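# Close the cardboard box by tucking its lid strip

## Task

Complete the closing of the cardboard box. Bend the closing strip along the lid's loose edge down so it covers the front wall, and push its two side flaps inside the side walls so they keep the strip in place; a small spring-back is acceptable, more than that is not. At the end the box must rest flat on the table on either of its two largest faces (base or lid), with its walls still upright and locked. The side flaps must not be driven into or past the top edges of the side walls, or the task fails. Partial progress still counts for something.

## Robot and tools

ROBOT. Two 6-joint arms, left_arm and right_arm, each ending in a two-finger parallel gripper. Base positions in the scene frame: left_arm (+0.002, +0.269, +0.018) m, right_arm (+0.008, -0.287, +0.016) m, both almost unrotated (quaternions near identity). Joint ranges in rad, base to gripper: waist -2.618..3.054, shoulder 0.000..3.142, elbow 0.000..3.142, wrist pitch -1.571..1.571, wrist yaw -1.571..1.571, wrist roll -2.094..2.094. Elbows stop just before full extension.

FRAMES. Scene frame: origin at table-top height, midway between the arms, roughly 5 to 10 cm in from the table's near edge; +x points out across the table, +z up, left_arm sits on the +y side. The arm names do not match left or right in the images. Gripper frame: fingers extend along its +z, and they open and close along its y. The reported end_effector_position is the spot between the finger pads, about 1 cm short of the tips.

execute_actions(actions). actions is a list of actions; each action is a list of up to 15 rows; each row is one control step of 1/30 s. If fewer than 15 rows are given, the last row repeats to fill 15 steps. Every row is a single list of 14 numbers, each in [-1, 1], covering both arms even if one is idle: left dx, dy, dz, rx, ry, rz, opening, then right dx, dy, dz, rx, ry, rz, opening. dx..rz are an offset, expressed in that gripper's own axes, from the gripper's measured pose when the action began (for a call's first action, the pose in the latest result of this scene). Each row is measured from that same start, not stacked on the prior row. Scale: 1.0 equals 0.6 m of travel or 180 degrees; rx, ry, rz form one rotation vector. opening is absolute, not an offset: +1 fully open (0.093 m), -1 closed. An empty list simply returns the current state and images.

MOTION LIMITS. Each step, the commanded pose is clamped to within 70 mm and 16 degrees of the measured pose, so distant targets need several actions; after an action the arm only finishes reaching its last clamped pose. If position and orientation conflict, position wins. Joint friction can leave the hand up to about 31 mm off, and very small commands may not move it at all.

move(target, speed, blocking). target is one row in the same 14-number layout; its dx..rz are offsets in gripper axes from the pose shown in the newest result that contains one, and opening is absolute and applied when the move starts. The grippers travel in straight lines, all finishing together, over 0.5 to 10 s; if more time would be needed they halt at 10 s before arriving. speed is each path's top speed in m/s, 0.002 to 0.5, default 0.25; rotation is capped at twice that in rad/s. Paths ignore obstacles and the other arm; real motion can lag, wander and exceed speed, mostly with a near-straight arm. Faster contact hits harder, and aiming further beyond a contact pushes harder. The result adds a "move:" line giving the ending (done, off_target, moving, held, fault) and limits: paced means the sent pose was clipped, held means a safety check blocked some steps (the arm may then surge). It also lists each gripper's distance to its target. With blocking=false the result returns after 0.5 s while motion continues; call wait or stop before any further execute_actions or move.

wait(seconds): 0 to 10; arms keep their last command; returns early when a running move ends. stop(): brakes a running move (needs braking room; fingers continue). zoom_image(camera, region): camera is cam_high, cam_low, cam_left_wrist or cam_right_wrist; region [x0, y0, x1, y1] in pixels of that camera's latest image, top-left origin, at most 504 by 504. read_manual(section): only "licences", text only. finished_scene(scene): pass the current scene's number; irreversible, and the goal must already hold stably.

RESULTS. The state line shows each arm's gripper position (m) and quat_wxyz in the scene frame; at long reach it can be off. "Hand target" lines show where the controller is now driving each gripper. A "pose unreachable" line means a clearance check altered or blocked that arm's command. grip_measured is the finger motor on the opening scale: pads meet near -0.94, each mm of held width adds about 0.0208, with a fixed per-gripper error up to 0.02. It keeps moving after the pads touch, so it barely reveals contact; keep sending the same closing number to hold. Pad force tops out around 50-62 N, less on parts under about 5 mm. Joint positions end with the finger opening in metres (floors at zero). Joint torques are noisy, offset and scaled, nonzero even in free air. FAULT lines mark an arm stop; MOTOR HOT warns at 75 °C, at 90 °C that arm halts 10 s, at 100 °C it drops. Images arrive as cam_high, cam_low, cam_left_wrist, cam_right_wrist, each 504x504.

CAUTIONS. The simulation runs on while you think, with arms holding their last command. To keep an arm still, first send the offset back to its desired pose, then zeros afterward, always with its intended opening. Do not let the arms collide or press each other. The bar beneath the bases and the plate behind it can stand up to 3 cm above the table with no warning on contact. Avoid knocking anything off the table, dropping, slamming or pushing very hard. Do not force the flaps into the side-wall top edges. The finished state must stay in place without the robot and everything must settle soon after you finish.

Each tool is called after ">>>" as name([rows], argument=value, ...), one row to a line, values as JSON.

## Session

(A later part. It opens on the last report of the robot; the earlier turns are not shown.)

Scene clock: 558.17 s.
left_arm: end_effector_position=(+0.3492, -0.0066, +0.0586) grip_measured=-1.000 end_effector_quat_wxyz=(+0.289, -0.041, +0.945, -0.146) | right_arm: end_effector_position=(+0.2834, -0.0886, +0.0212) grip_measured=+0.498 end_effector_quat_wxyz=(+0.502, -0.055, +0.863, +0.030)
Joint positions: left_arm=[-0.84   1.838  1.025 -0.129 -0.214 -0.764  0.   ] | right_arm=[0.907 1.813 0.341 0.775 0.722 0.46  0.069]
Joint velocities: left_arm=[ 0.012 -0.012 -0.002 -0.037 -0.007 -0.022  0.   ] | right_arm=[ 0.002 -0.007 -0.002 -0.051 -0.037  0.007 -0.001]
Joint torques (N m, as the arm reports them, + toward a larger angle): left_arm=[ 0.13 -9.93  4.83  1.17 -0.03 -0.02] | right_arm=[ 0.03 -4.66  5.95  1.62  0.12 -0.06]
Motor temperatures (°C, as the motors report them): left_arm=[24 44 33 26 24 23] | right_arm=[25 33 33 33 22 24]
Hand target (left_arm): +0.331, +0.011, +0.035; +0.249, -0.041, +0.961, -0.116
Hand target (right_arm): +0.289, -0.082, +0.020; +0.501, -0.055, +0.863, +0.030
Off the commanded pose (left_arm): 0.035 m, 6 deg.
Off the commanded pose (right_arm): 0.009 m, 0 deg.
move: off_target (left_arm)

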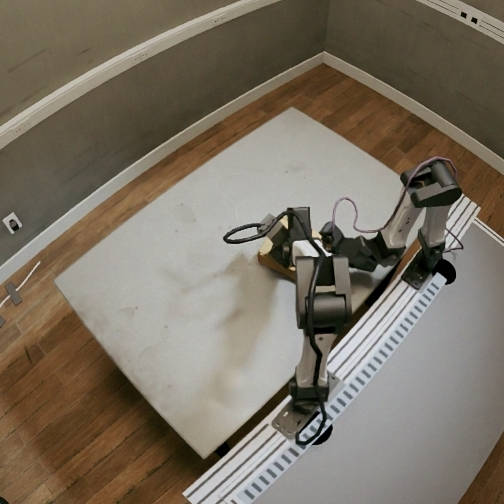

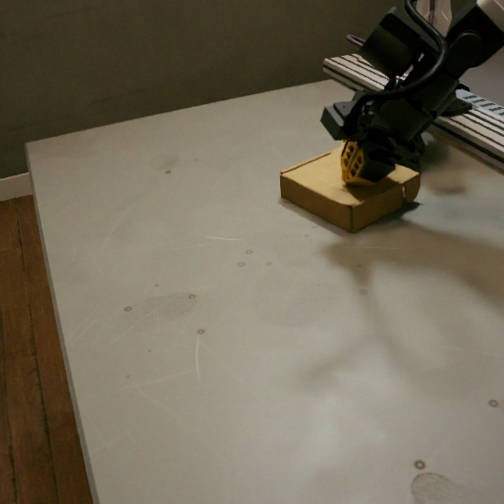

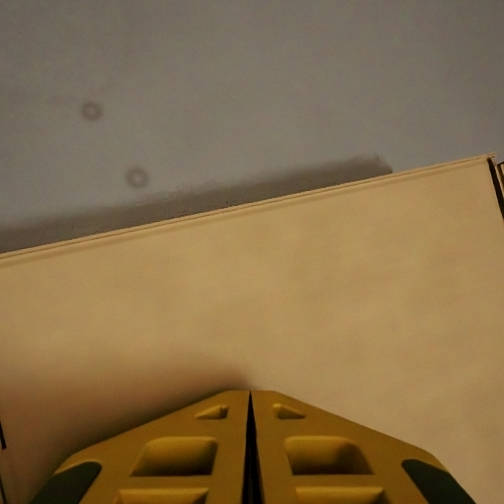

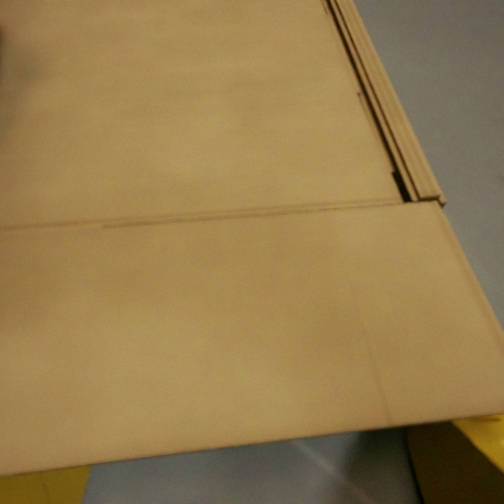

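>>> move(target=[0.04,0.04,0.007,-0.02,0.025,0,-1,0,0,0,0,0,0,-0.6], speed=0.05)

>>> move(target=[0.04,0.04,0.007,-0.02,0.025,0,-1,0.05,-0.04,-0.09,0,-0.1,0,-1], speed=0.08)

Scene clock: 564.23 s.
left_arm: end_effector_position=(+0.3492, -0.0066, +0.0586) grip_measured=-1.000 end_effector_quat_wxyz=(+0.289, -0.044, +0.945, -0.147) | right_arm: end_effector_position=(+0.2835, -0.0886, +0.0213) grip_measured=-0.598 end_effector_quat_wxyz=(+0.502, -0.055, +0.863, +0.030)
Joint positions: left_arm=[-0.84   1.838  1.025 -0.129 -0.214 -0.77   0.   ] | right_arm=[0.907 1.813 0.341 0.775 0.723 0.46  0.016]
Joint velocities: left_arm=[-0.017 -0.027 -0.007  0.037 -0.051 -0.037  0.   ] | right_arm=[-0.012 -0.007 -0.007  0.066  0.066 -0.007 -0.001]
Joint torques (N m, as the arm reports them, + toward a larger angle): left_arm=[ 0.13 -9.85  4.76  1.22 -0.01  0.02] | right_arm=[ 0.09 -6.7   3.82  1.7   0.16 -0.08]
Motor temperatures (°C, as the motors report them): left_arm=[24 44 33 26 24 23] | right_arm=[25 33 33 33 22 24]
Hand target (left_arm): +0.332, +0.010, +0.036; +0.250, -0.044, +0.960, -0.119
Hand target (right_arm): +0.283, -0.089, +0.021; +0.502, -0.055, +0.863, +0.030
Off the commanded pose (left_arm): 0.034 m, 6 deg.
Off the commanded pose (right_arm): 0.000 m, 0 deg.
move: off_target (left_arm)

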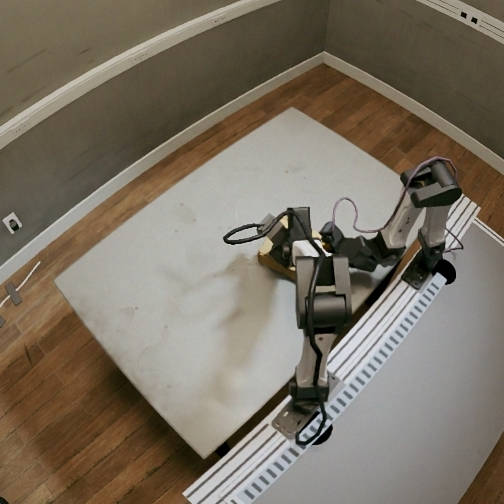

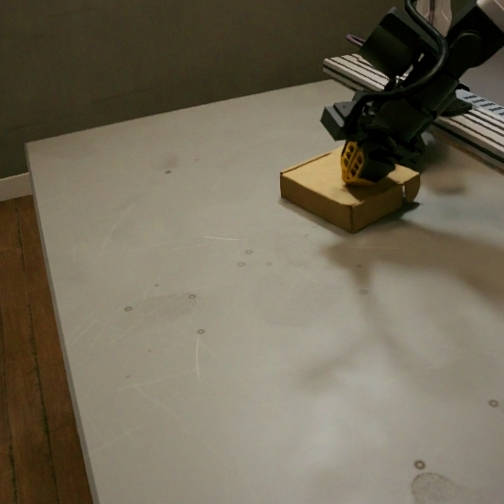

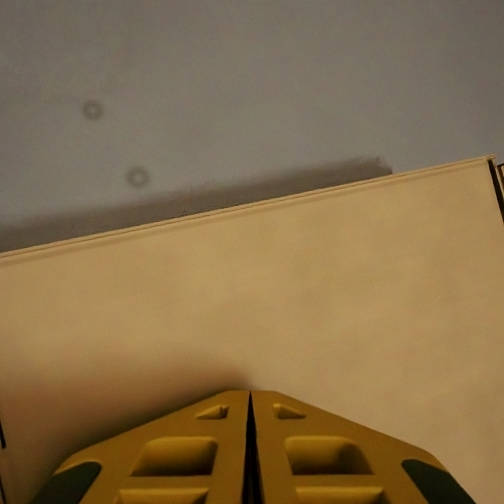

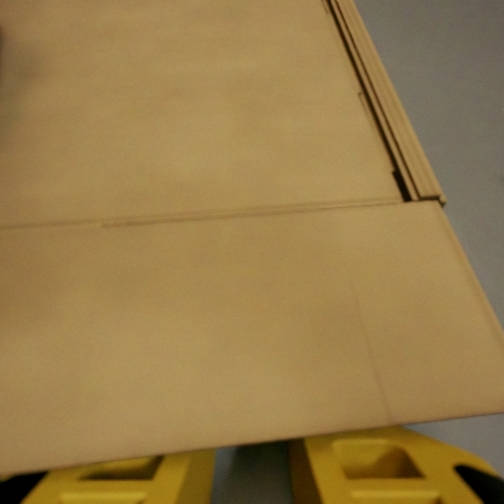

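Scene clock: 566.67 s.
left_arm: end_effector_position=(+0.3494, -0.0066, +0.0587) grip_measured=-1.000 end_effector_quat_wxyz=(+0.289, -0.047, +0.945, -0.148) | right_arm: end_effector_position=(+0.2291, -0.1150, +0.0266) grip_measured=-0.972 end_effector_quat_wxyz=(+0.611, -0.028, +0.790, +0.036)
Joint positions: left_arm=[-0.84   1.838  1.025 -0.128 -0.215 -0.777  0.   ] | right_arm=[1.167 2.203 0.103 1.581 1.077 0.452 0.   ]
Joint velocities: left_arm=[ 0.002 -0.002  0.017  0.007  0.007 -0.037  0.   ] | right_arm=[-0.002 -0.012  0.002  0.007 -0.007  0.007  0.   ]
Joint torques (N m, as the arm reports them, + toward a larger angle): left_arm=[-0.08 -9.67  4.67  1.22  0.02 -0.01] | right_arm=[ 1.52 -4.82 -1.28  1.76  0.22 -0.06]
Motor temperatures (°C, as the motors report them): left_arm=[24 44 33 26 24 23] | right_arm=[25 33 33 33 22 24]
Hand target (left_arm): +0.332, +0.010, +0.036; +0.250, -0.047, +0.960, -0.119
Hand target (right_arm): +0.224, -0.121, +0.023; +0.608, -0.038, +0.793, +0.027
Off the commanded pose (left_arm): 0.034 m, 6 deg.
Off the commanded pose (right_arm): 0.008 m, 4 deg.
joint sent to its limit (right arm) — the command would take joint 4 (wrist pitch) past its upper limit, so that joint was sent only as far as its limit.
move: off_target (left_arm, right_arm)

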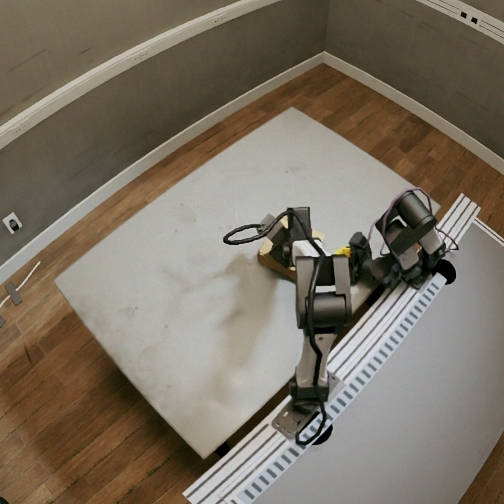

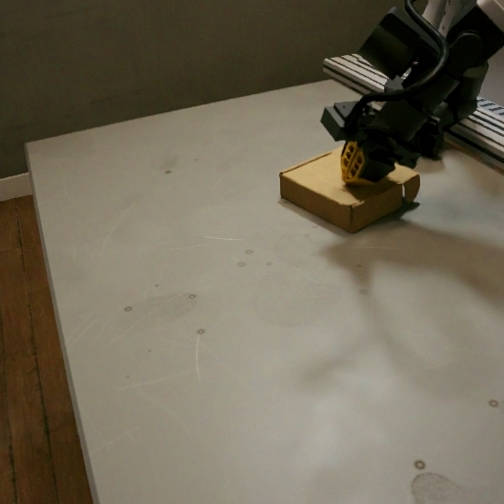

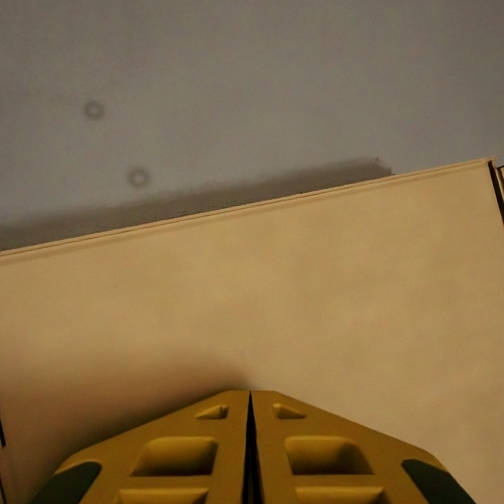

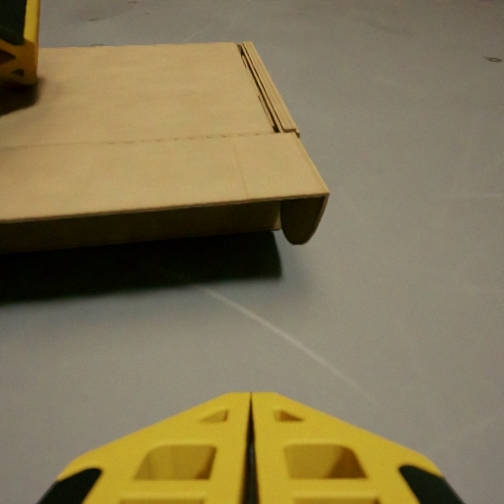

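>>> move(target=[0.04,0.04,0.007,-0.02,0.025,0,-1,0,-0.07,0,0,0.03,0,-1], speed=0.08)

Scene clock: 572.57 s.
left_arm: end_effector_position=(+0.3494, -0.0066, +0.0587) grip_measured=-1.000 end_effector_quat_wxyz=(+0.288, -0.050, +0.945, -0.149) | right_arm: end_effector_position=(+0.2379, -0.1484, +0.0330) grip_measured=-0.972 end_effector_quat_wxyz=(+0.580, -0.007, +0.815, +0.018)
Joint positions: left_arm=[-0.84   1.838  1.025 -0.128 -0.215 -0.784  0.   ] | right_arm=[1.04  1.927 0.028 1.308 0.98  0.494 0.   ]
Joint velocities: left_arm=[ 0.027 -0.027  0.012  0.022  0.037 -0.007  0.   ] | right_arm=[-0.022 -0.007  0.012 -0.11  -0.11   0.022  0.   ]
Joint torques (N m, as the arm reports them, + toward a larger angle): left_arm=[ 0.07 -9.8   4.78  1.26  0.03 -0.02] | right_arm=[-0.47 -5.83  0.03  1.51  0.01 -0.01]
Motor temperatures (°C, as the motors report them): left_arm=[24 44 33 26 24 23] | right_arm=[25 33 32 33 22 24]
Hand target (left_arm): +0.332, +0.010, +0.036; +0.250, -0.050, +0.959, -0.121
Hand target (right_arm): +0.234, -0.156, +0.028; +0.569, -0.015, +0.822, +0.011
Off the commanded pose (left_arm): 0.034 m, 6 deg.
Off the commanded pose (right_arm): 0.012 m, 3 deg.
joint sent to its limit (right arm) — the command would take joint 3 (elbow) past its lower limit, so that joint was sent only as far as its limit.
move: off_target (left_arm, right_arm)

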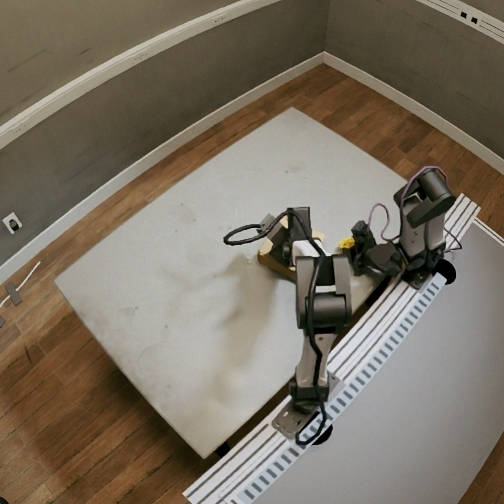

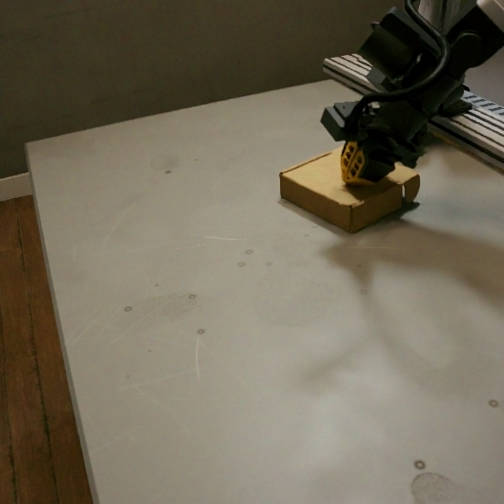

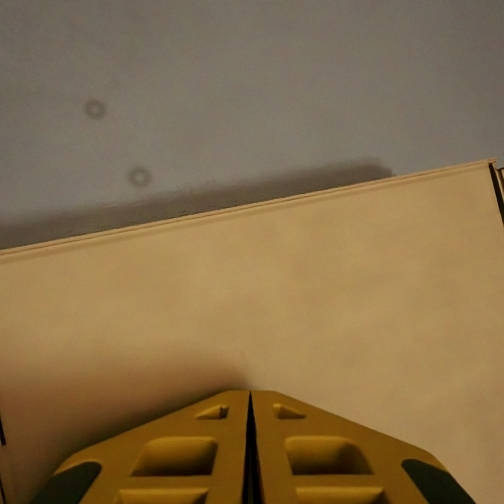

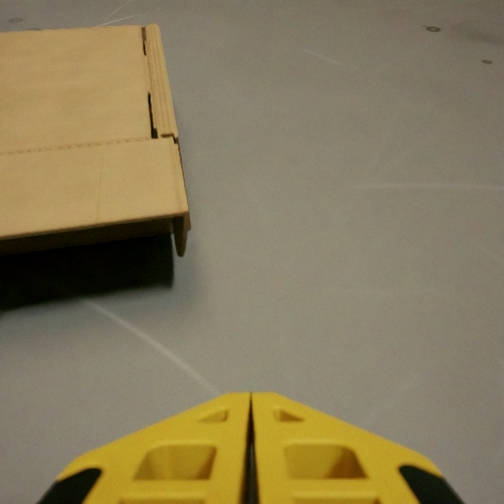

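>>> zoom_image(camera="cam_right_wrist", region=[100, 100, 260, 290])

Region (100, 100, 260, 290) of cam_right_wrist's 504x504 image, scaled by 2.653, with more detail than that image has; it fills the left 424 columns of this view, and the rest is white.

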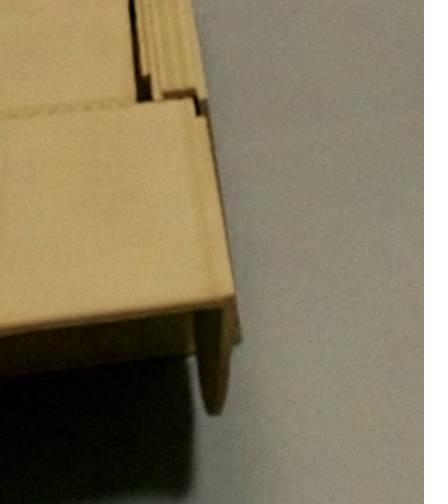

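>>> move(target=[-0.035,-0.02,-0.053,0,0,0,-1,-0.126,0,-0.044,0,0.23,0,-1], speed=0.15)

Scene clock: 614.73 s.
left_arm: end_effector_position=(+0.3472, -0.0036, +0.0867) grip_measured=-1.000 end_effector_quat_wxyz=(+0.283, -0.050, +0.947, -0.143) | right_arm: end_effector_position=(+0.2414, -0.1474, +0.1139) grip_measured=-0.972 end_effector_quat_wxyz=(+0.270, -0.011, +0.963, +0.007)
Joint positions: left_arm=[-0.84   1.779  1.088 -0.267 -0.216 -0.784  0.   ] | right_arm=[ 0.744  1.206  0.754 -0.707  0.4    0.676  0.   ]
Joint velocities: left_arm=[ 0.002 -0.012 -0.002  0.007 -0.022  0.081  0.   ] | right_arm=[-0.002  0.002 -0.007  0.007 -0.066  0.051  0.   ]
Joint torques (N m, as the arm reports them, + toward a larger angle): left_arm=[ -0.7  -11.56   9.53   1.68  -0.13   0.09] | right_arm=[-0.52 -2.65  7.98  0.96 -0.04 -0.13]
Motor temperatures (°C, as the motors report them): left_arm=[24 44 33 26 24 23] | right_arm=[25 33 30 34 22 24]
Hand target (left_arm): +0.349, -0.005, +0.099; +0.289, -0.050, +0.944, -0.149
Hand target (right_arm): +0.242, -0.147, +0.113; +0.259, -0.014, +0.966, +0.005
Off the commanded pose (left_arm): 0.012 m, 1 deg.
Off the commanded pose (right_arm): 0.005 m, 2 deg.
move: off_target (left_arm)

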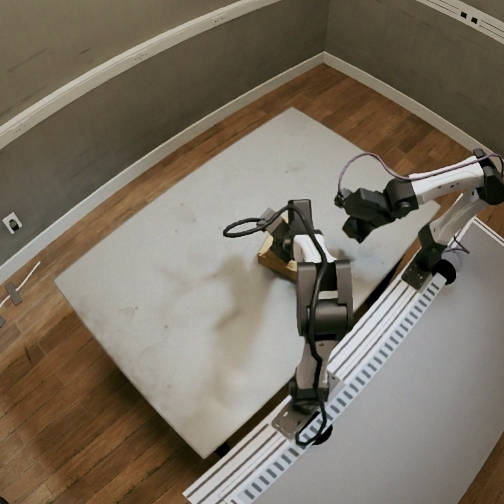

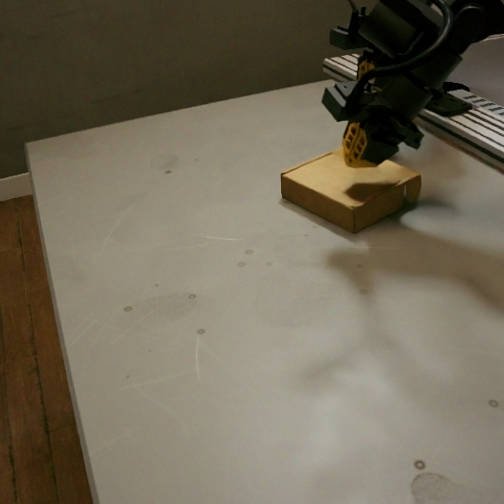

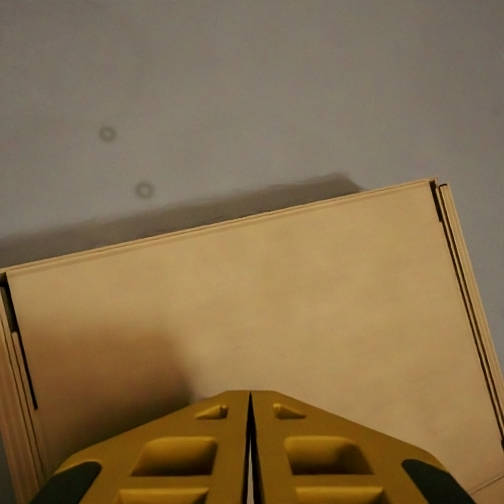

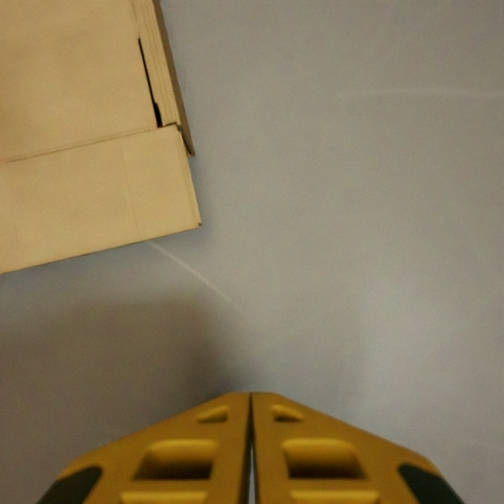

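>>> move(target=[0.156,0.113,-0.176,-0.067,-0.144,0.076,-1,-0.14,0.178,0.123,0,0,0,0.6], speed=0.15)

Scene clock: 625.63 s.
left_arm: end_effector_position=(+0.3136, +0.0110, +0.0859) grip_measured=-1.000 end_effector_quat_wxyz=(+0.317, -0.030, +0.942, -0.109) | right_arm: end_effector_position=(+0.2580, -0.1297, +0.1050) grip_measured=+0.598 end_effector_quat_wxyz=(+0.262, -0.014, +0.965, -0.000)
Joint positions: left_arm=[-0.922  1.67   0.937 -0.231 -0.344 -0.785  0.   ] | right_arm=[ 0.744  1.338  0.815 -0.659  0.399  0.676  0.074]
Joint velocities: left_arm=[ 0.007  0.002  0.017 -0.037  0.022 -0.022  0.   ] | right_arm=[ 0.007 -0.007 -0.012 -0.066 -0.007 -0.022 -0.   ]
Joint torques (N m, as the arm reports them, + toward a larger angle): left_arm=[-0.34 -8.49  8.04  1.94 -0.21  0.05] | right_arm=[ 0.19 -5.54  6.63  0.99  0.14 -0.06]
Motor temperatures (°C, as the motors report them): left_arm=[24 45 34 27 24 23] | right_arm=[25 33 33 33 22 24]
Hand target (left_arm): +0.315, +0.011, +0.086; +0.318, -0.032, +0.941, -0.110
Hand target (right_arm): +0.257, -0.131, +0.105; +0.261, -0.015, +0.965, -0.002
Off the commanded pose (left_arm): 0.120 m, 26 deg; position and orientation clipped at the last step of the last action.
Off the commanded pose (right_arm): 0.130 m, 1 deg; position clipped at the last step of the last action.
move: held (left_arm, right_arm); limits=paced,held; held on 49 of 64 steps (right_arm, left_arm), including the last (right_arm, left_arm)
pose unreachable (left arm): on one or more control steps of this call, first in action 0 (counted from 0), this arm could not follow its commanded pose, so it was not sent that pose on those steps. On the call's last step it was still not sent that pose. It may still have moved: this result reports where it is.
cause: the commanded pose would bring a part of the arm too close to another arm (this arm's wrist (the part past joint 4) and the other arm's wrist (the part past joint 4)).
pose unreachable (right arm): on one or more control steps of this call, first in action 0 (counted from 0), this arm could not follow its commanded pose, so it was not sent that pose on those steps. On the call's last step it was still not sent that pose. It may still have moved: this result reports where it is.
cause: the commanded pose would bring a part of the arm too close to another arm (this arm's wrist (the part past joint 4) and the other arm's wrist (the part past joint 4)).

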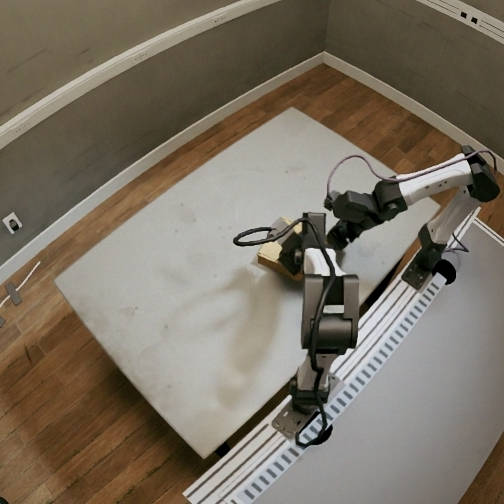

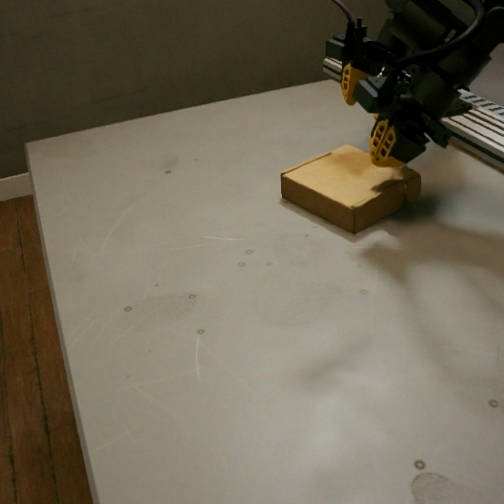

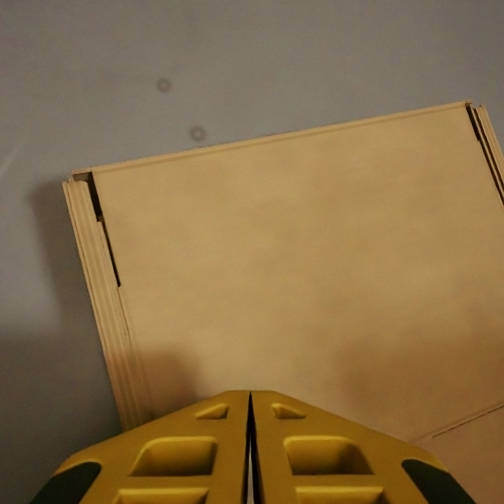

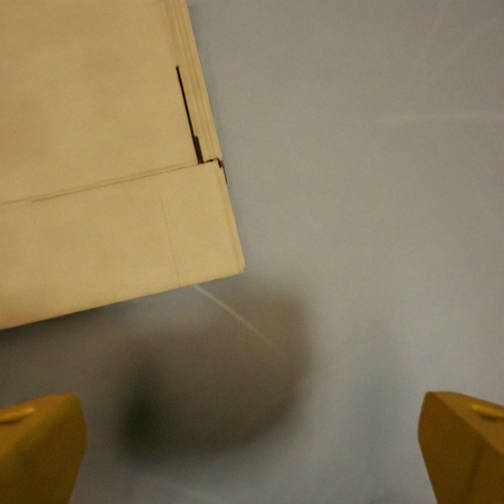

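>>> move(target=[0.03,0.15,-0.06,-0.055,-0.118,0.062,-1,-0.05,-0.02,0.03,0,0.1,0,0.6], speed=0.15)

Scene clock: 635.90 s.
left_arm: end_effector_position=(+0.2823, +0.1014, +0.0797) grip_measured=-1.000 end_effector_quat_wxyz=(+0.483, +0.008, +0.875, +0.016) | right_arm: end_effector_position=(+0.2935, -0.1420, +0.1035) grip_measured=+0.598 end_effector_quat_wxyz=(+0.120, -0.013, +0.993, -0.010)
Joint positions: left_arm=[-0.991  1.44   0.449  0.182 -0.758 -0.561  0.   ] | right_arm=[ 0.524  1.596  1.137 -0.919  0.183  0.527  0.074]
Joint velocities: left_arm=[-0.002  0.002 -0.007  0.051 -0.022  0.007  0.   ] | right_arm=[ 0.007  0.007 -0.007  0.007 -0.022  0.007  0.001]
Joint torques (N m, as the arm reports them, + toward a larger angle): left_arm=[-1.46 -7.11  5.05  2.23 -0.41  0.09] | right_arm=[-0.39 -6.05  7.76  0.54 -0.12 -0.18]
Motor temperatures (°C, as the motors report them): left_arm=[24 44 35 28 24 23] | right_arm=[25 33 34 32 22 24]
Hand target (left_arm): +0.278, +0.103, +0.081; +0.489, +0.012, +0.872, +0.013
Hand target (right_arm): +0.295, -0.141, +0.103; +0.110, -0.015, +0.994, -0.009
Off the commanded pose (left_arm): 0.005 m, 1 deg.
Off the commanded pose (right_arm): 0.002 m, 2 deg.
move: done

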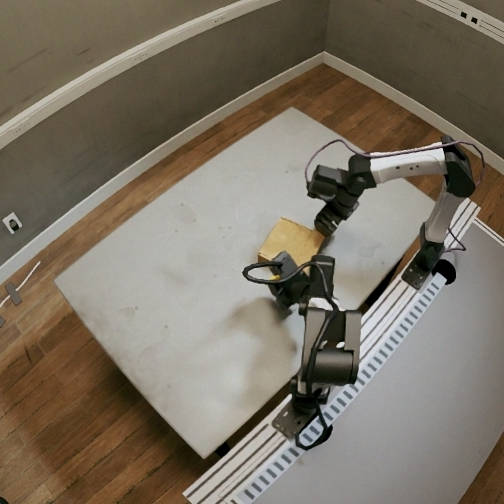

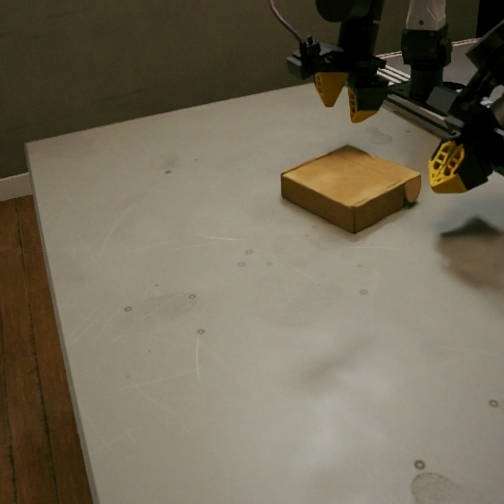

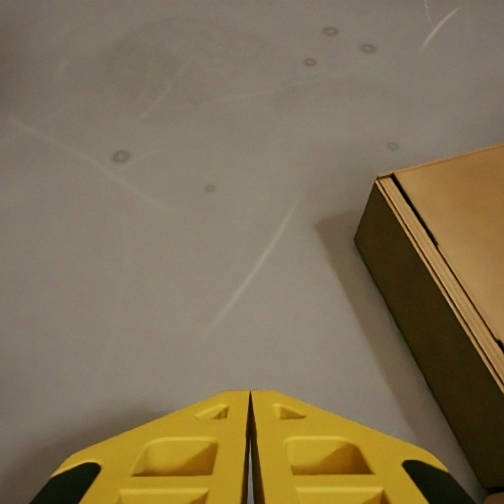

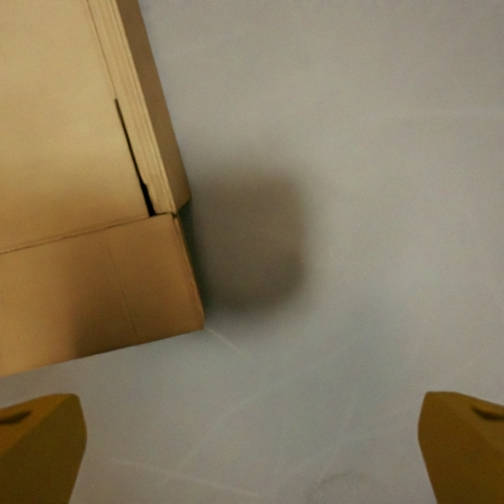

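>>> move(target=[0.107,-0.06,-0.045,0,0,0,-1,-0.103,0.17,0.048,0,0,0,0.6], speed=0.12)

>>> move(target=[0,0,0,0,0,0,-1,0.02,0,0.09,0,0,0,0.6], speed=0.06)

Scene clock: 643.13 s.
left_arm: end_effector_position=(+0.2266, +0.0669, +0.0439) grip_measured=-1.000 end_effector_quat_wxyz=(+0.488, +0.004, +0.873, +0.005) | right_arm: end_effector_position=(+0.3570, -0.0413, +0.0875) grip_measured=+0.598 end_effector_quat_wxyz=(+0.123, -0.010, +0.992, -0.002)
Joint positions: left_arm=[-1.284  1.616  0.449  0.119 -0.931 -0.913  0.   ] | right_arm=[ 0.644  2.018  1.59  -0.958  0.196  0.654  0.074]
Joint velocities: left_arm=[ 0.012 -0.012  0.007 -0.022 -0.022 -0.095  0.   ] | right_arm=[-0.002  0.007 -0.002 -0.007 -0.051 -0.051 -0.   ]
Joint torques (N m, as the arm reports them, + toward a larger angle): left_arm=[-1.44 -3.77  6.96  1.34 -0.54 -0.05] | right_arm=[  1.37 -10.35   7.91   0.49   0.1   -0.02]
Motor temperatures (°C, as the motors report them): left_arm=[24 43 35 28 24 23] | right_arm=[25 33 35 31 22 24]
Hand target (left_arm): +0.225, +0.065, +0.040; +0.485, +0.010, +0.874, +0.014
Hand target (right_arm): +0.355, -0.037, +0.086; +0.120, -0.014, +0.993, -0.008
Off the commanded pose (left_arm): 0.006 m, 2 deg.
Off the commanded pose (right_arm): 0.003 m, 1 deg.
move: done

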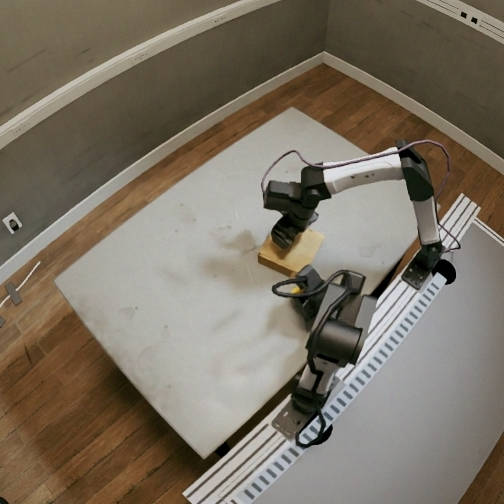

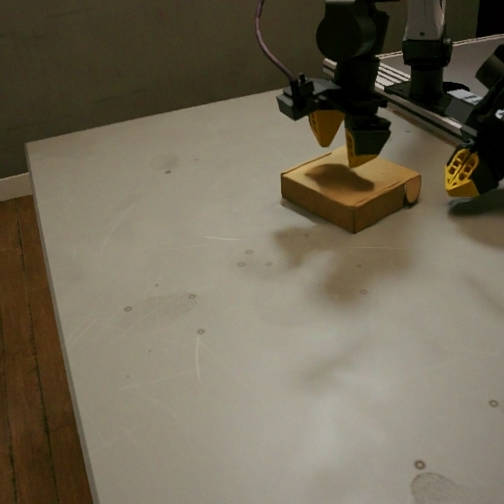

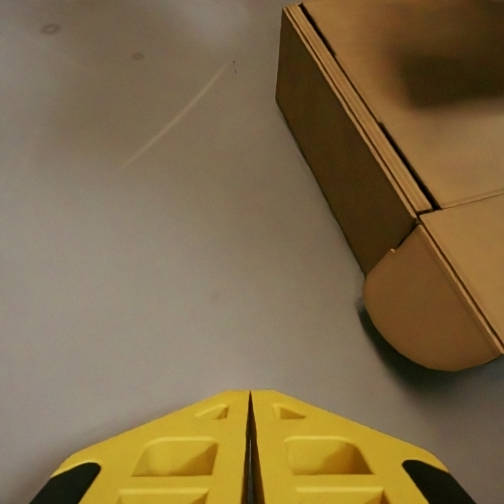

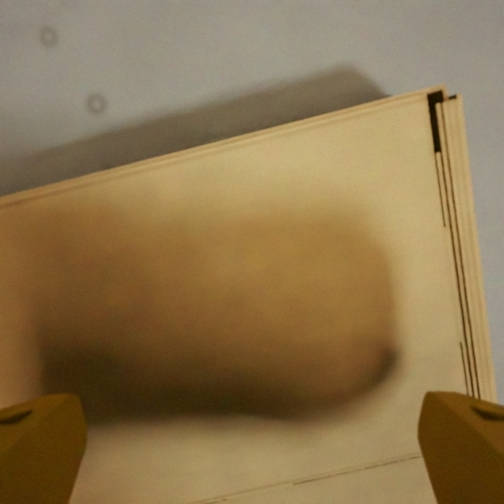

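Scene clock: 644.40 s.
left_arm: end_effector_position=(+0.2266, +0.0669, +0.0439) grip_measured=-1.000 end_effector_quat_wxyz=(+0.488, +0.004, +0.873, +0.005) | right_arm: end_effector_position=(+0.3638, -0.0345, +0.0575) grip_measured=+0.598 end_effector_quat_wxyz=(+0.144, -0.007, +0.990, +0.014)
Joint positions: left_arm=[-1.284  1.616  0.449  0.119 -0.931 -0.913  0.   ] | right_arm=[ 0.644  2.039  1.487 -0.782  0.198  0.652  0.074]
Joint velocities: left_arm=[-0.017 -0.002  0.012  0.066 -0.037 -0.022  0.   ] | right_arm=[ 0.012 -0.002 -0.022  0.022  0.022 -0.037 -0.   ]
Joint torques (N m, as the arm reports them, + toward a larger angle): left_arm=[-0.68 -6.04  5.64  1.59 -0.48  0.03] | right_arm=[-0.36 -9.57  4.15  0.98 -0.04 -0.12]
Motor temperatures (°C, as the motors report them): left_arm=[24 43 35 28 24 23] | right_arm=[25 33 35 31 22 24]
Hand target (left_arm): +0.227, +0.067, +0.044; +0.488, +0.004, +0.873, +0.005
Hand target (right_arm): +0.357, -0.042, +0.033; +0.123, -0.010, +0.992, -0.002
Off the commanded pose (left_arm): 0.000 m, 0 deg.
Off the commanded pose (right_arm): 0.027 m, 3 deg.
move: off_target (right_arm)

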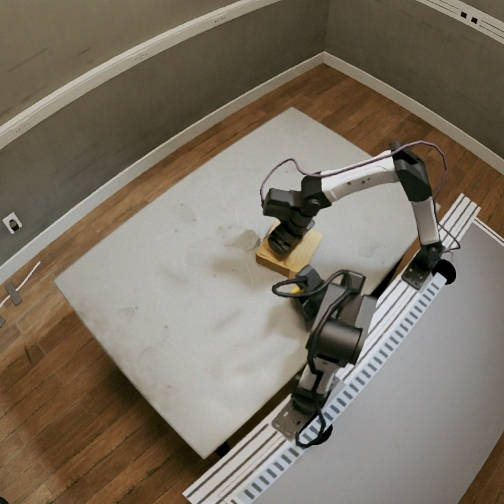

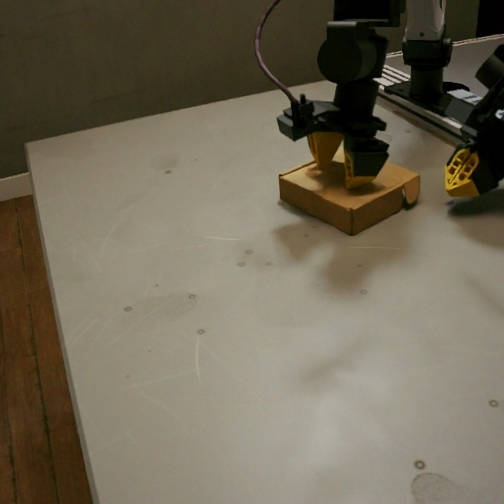

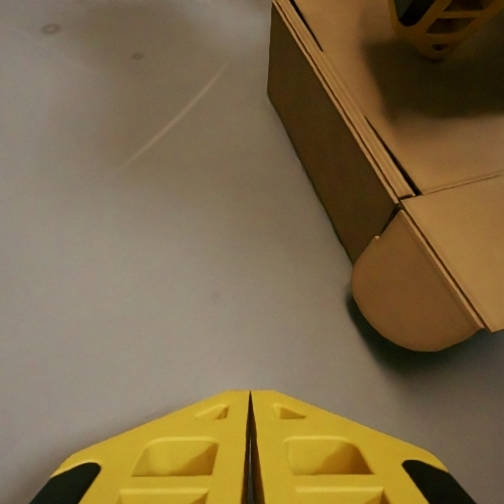

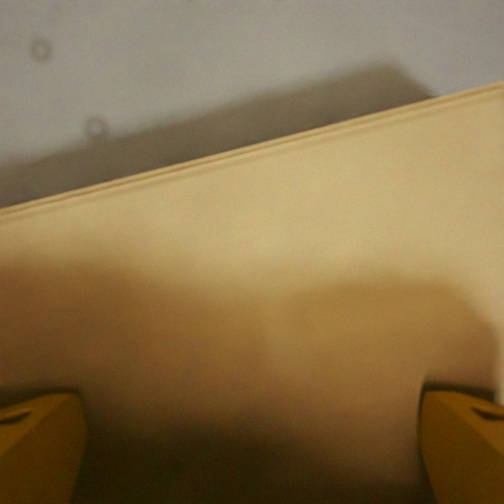

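>>> move(target=[0.016,-0.03,0.069,0,0,0,-1,0.012,0,0.04,0,0,0,0.6], speed=0.06)

Scene clock: 660.53 s.
left_arm: end_effector_position=(+0.2528, +0.0548, +0.0173) grip_measured=-1.000 end_effector_quat_wxyz=(+0.491, +0.002, +0.871, +0.010) | right_arm: end_effector_position=(+0.3709, -0.0298, +0.0578) grip_measured=+0.598 end_effector_quat_wxyz=(+0.162, -0.005, +0.986, +0.025)
Joint positions: left_arm=[-1.205  1.823  0.485  0.371 -0.9   -0.805  0.   ] | right_arm=[ 0.644  2.036  1.471 -0.725  0.203  0.651  0.074]
Joint velocities: left_arm=[-0.007  0.002 -0.017  0.037  0.022  0.095  0.   ] | right_arm=[ 0.007  0.017  0.007 -0.007  0.022  0.022  0.   ]
Joint torques (N m, as the arm reports them, + toward a larger angle): left_arm=[ 0.05 -5.14  6.39  1.9  -0.34  0.13] | right_arm=[ 0.19 -9.45  3.95  1.09 -0.01 -0.09]
Motor temperatures (°C, as the motors report them): left_arm=[24 41 34 28 24 23] | right_arm=[25 36 34 31 22 24]
Hand target (left_arm): +0.256, +0.049, +0.014; +0.487, +0.004, +0.873, +0.006
Hand target (right_arm): +0.363, -0.035, +0.033; +0.144, -0.007, +0.990, +0.013
Off the commanded pose (left_arm): 0.008 m, 1 deg.
Off the commanded pose (right_arm): 0.027 m, 3 deg.
move: off_target (right_arm)

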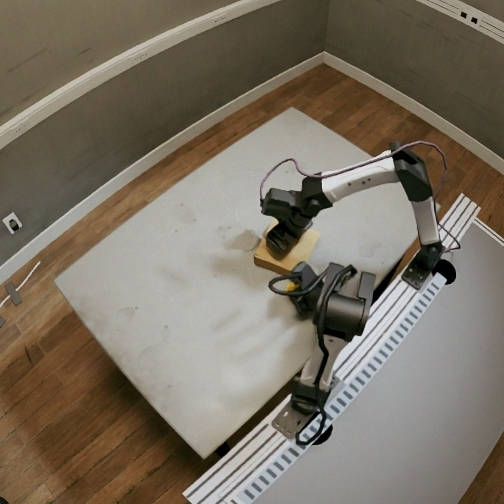

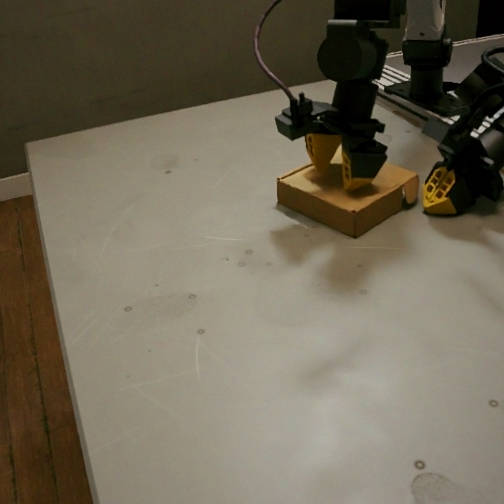

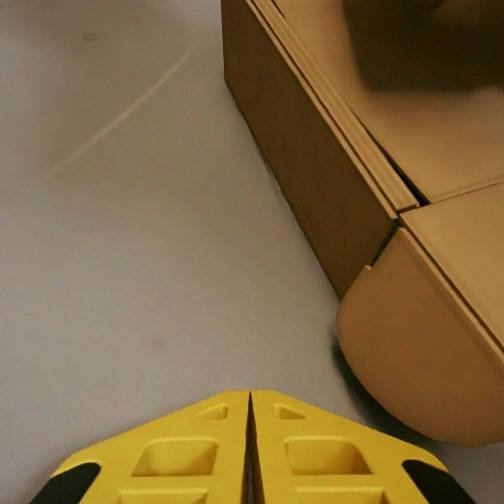

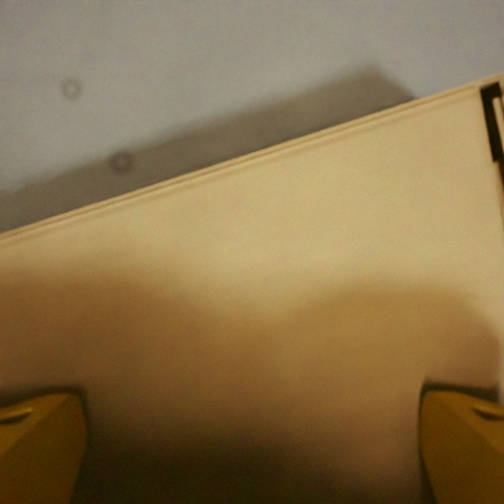

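>>> move(target=[-0.015,-0.005,0.033,0,0,0,-1,0.026,-0.008,0.035,0.008,0.012,0,0.6], speed=0.05)

Scene clock: 667.80 s.
left_arm: end_effector_position=(+0.2699, +0.0575, +0.0175) grip_measured=-1.000 end_effector_quat_wxyz=(+0.492, +0.001, +0.871, +0.013) | right_arm: end_effector_position=(+0.3732, -0.0287, +0.0610) grip_measured=+0.598 end_effector_quat_wxyz=(+0.169, -0.002, +0.985, +0.029)
Joint positions: left_arm=[-1.141  1.843  0.496  0.438 -0.869 -0.727  0.   ] | right_arm=[ 0.644  2.03   1.471 -0.716  0.206  0.655  0.074]
Joint velocities: left_arm=[ 0.017 -0.017  0.017  0.007  0.051  0.066  0.   ] | right_arm=[ 0.022  0.002  0.007 -0.037  0.037 -0.007 -0.   ]
Joint torques (N m, as the arm reports them, + toward a larger angle): left_arm=[-0.15 -5.6   6.35  1.98 -0.32  0.1 ] | right_arm=[ 0.56 -9.04  3.83  1.02  0.    0.  ]
Motor temperatures (°C, as the motors report them): left_arm=[24 40 34 28 24 23] | right_arm=[25 37 33 31 22 24]
Hand target (left_arm): +0.274, +0.052, +0.015; +0.490, +0.002, +0.871, +0.011
Hand target (right_arm): +0.362, -0.035, +0.034; +0.144, -0.003, +0.990, +0.012
Off the commanded pose (left_arm): 0.008 m, 0 deg.
Off the commanded pose (right_arm): 0.030 m, 3 deg.
move: off_target (right_arm)

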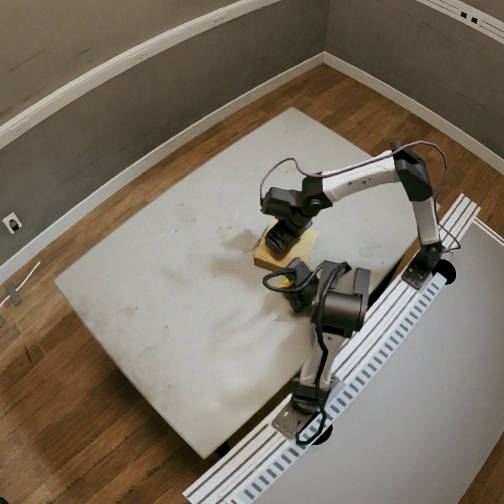

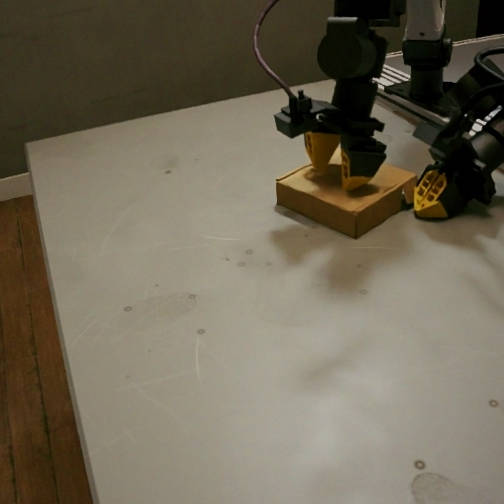

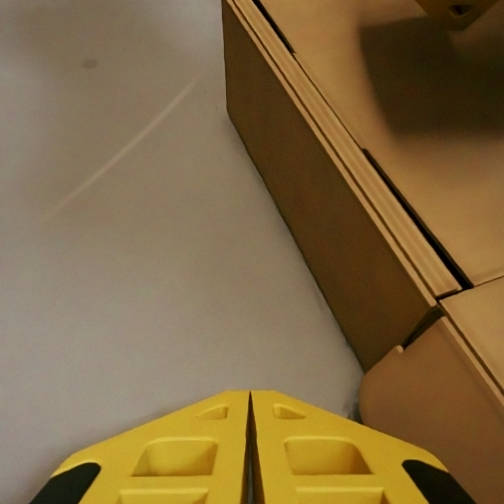

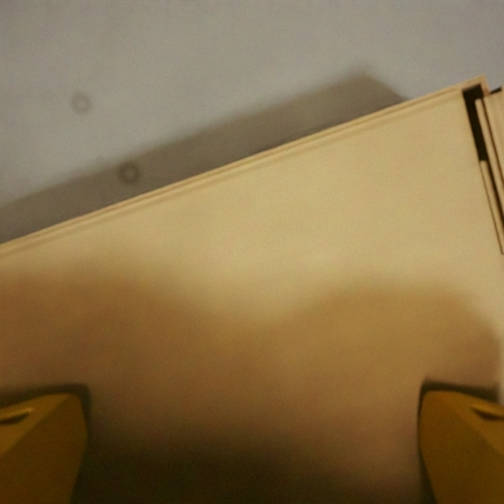

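>>> execute_actions([
  [[0,0,0,0,0,0,-1,0.03,-0.009,0.04,0.01,0.016,0,0.6]],
  [[0,0,0,0,0,0,-0.8,0.03,-0.009,0.04,0.01,0.016,0,0.6],[0,0,0,0,0,0,-0.75,0.03,-0.009,0.04,0.01,0.016,0,0.6],[0,0,0,0,0,0,-0.7,0.03,-0.009,0.04,0.01,0.016,0,0.6],[0,0,0,0,0,0,-0.65,0.03,-0.009,0.04,0.01,0.016,0,0.6],[0,0,0,0,0,0,-0.6,0.03,-0.009,0.04,0.01,0.016,0,0.6],[0,0,0,0,0,0,-0.55,0.03,-0.009,0.04,0.01,0.016,0,0.6],[0,0,0,0,0,0,-0.5,0.03,-0.009,0.04,0.01,0.016,0,0.6],[0,0,0,0,0,0,-0.45,0.03,-0.009,0.04,0.01,0.016,0,0.6],[0,0,0,0,0,0,-0.4,0.03,-0.009,0.04,0.01,0.016,0,0.6],[0,0,0,0,0,0,-0.35,0.03,-0.009,0.04,0.01,0.016,0,0.6],[0,0,0,0,0,0,-0.3,0.03,-0.009,0.04,0.01,0.016,0,0.6],[0,0,0,0,0,0,-0.25,0.03,-0.009,0.04,0.01,0.016,0,0.6],[0,0,0,0,0,0,-0.2,0.03,-0.009,0.04,0.01,0.016,0,0.6],[0,0,0,0,0,0,-0.15,0.03,-0.009,0.04,0.01,0.016,0,0.6],[0,0,0,0,0,0,-0.1,0.03,-0.009,0.04,0.01,0.016,0,0.6]],
  [[0,0,0,0,0,0,-0.1,0.03,-0.009,0.04,0.01,0.016,0,0.6]],
])

Scene clock: 681.53 s.
left_arm: end_effector_position=(+0.2702, +0.0581, +0.0179) grip_measured=-0.102 end_effector_quat_wxyz=(+0.493, +0.001, +0.870, +0.015) | right_arm: end_effector_position=(+0.3809, -0.0297, +0.0595) grip_measured=+0.598 end_effector_quat_wxyz=(+0.186, +0.009, +0.982, +0.022)
Joint positions: left_arm=[-1.141  1.843  0.496  0.438 -0.873 -0.725  0.04 ] | right_arm=[ 0.644  2.041  1.471 -0.688  0.241  0.668  0.074]
Joint velocities: left_arm=[-0.017 -0.017 -0.002 -0.007 -0.051 -0.066 -0.   ] | right_arm=[-0.017 -0.007  0.007 -0.081  0.007  0.022 -0.   ]
Joint torques (N m, as the arm reports them, + toward a larger angle): left_arm=[-0.75 -7.54  4.86  1.8  -0.4   0.01] | right_arm=[ 0.3  -8.8   4.5   0.99 -0.08 -0.03]
Motor temperatures (°C, as the motors report them): left_arm=[24 39 34 29 24 23] | right_arm=[25 38 32 31 22 24]
Hand target (left_arm): +0.270, +0.058, +0.018; +0.493, +0.001, +0.870, +0.015
Hand target (right_arm): +0.369, -0.034, +0.032; +0.155, +0.008, +0.988, +0.008
Off the commanded pose (left_arm): 0.000 m, 0 deg.
Off the commanded pose (right_arm): 0.031 m, 4 deg.

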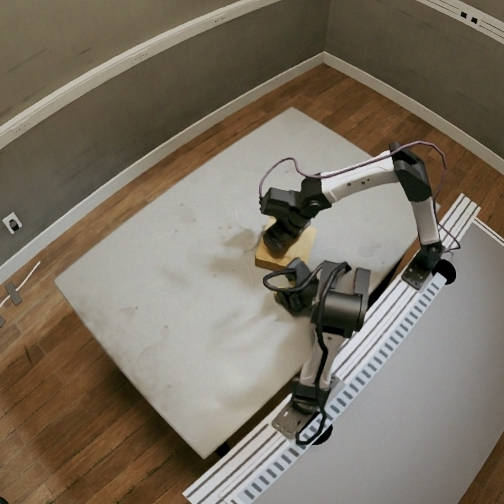

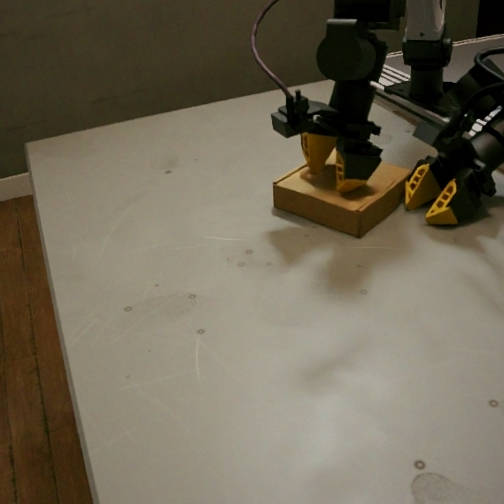

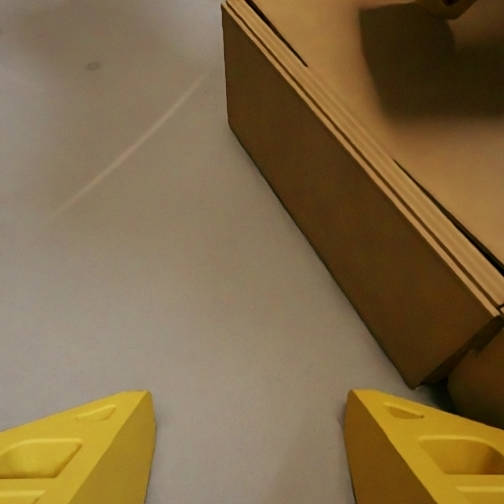

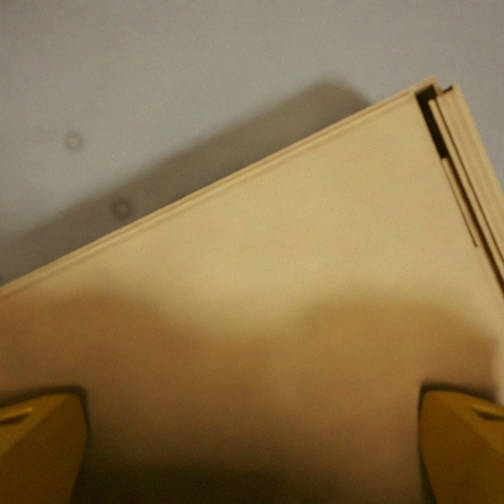

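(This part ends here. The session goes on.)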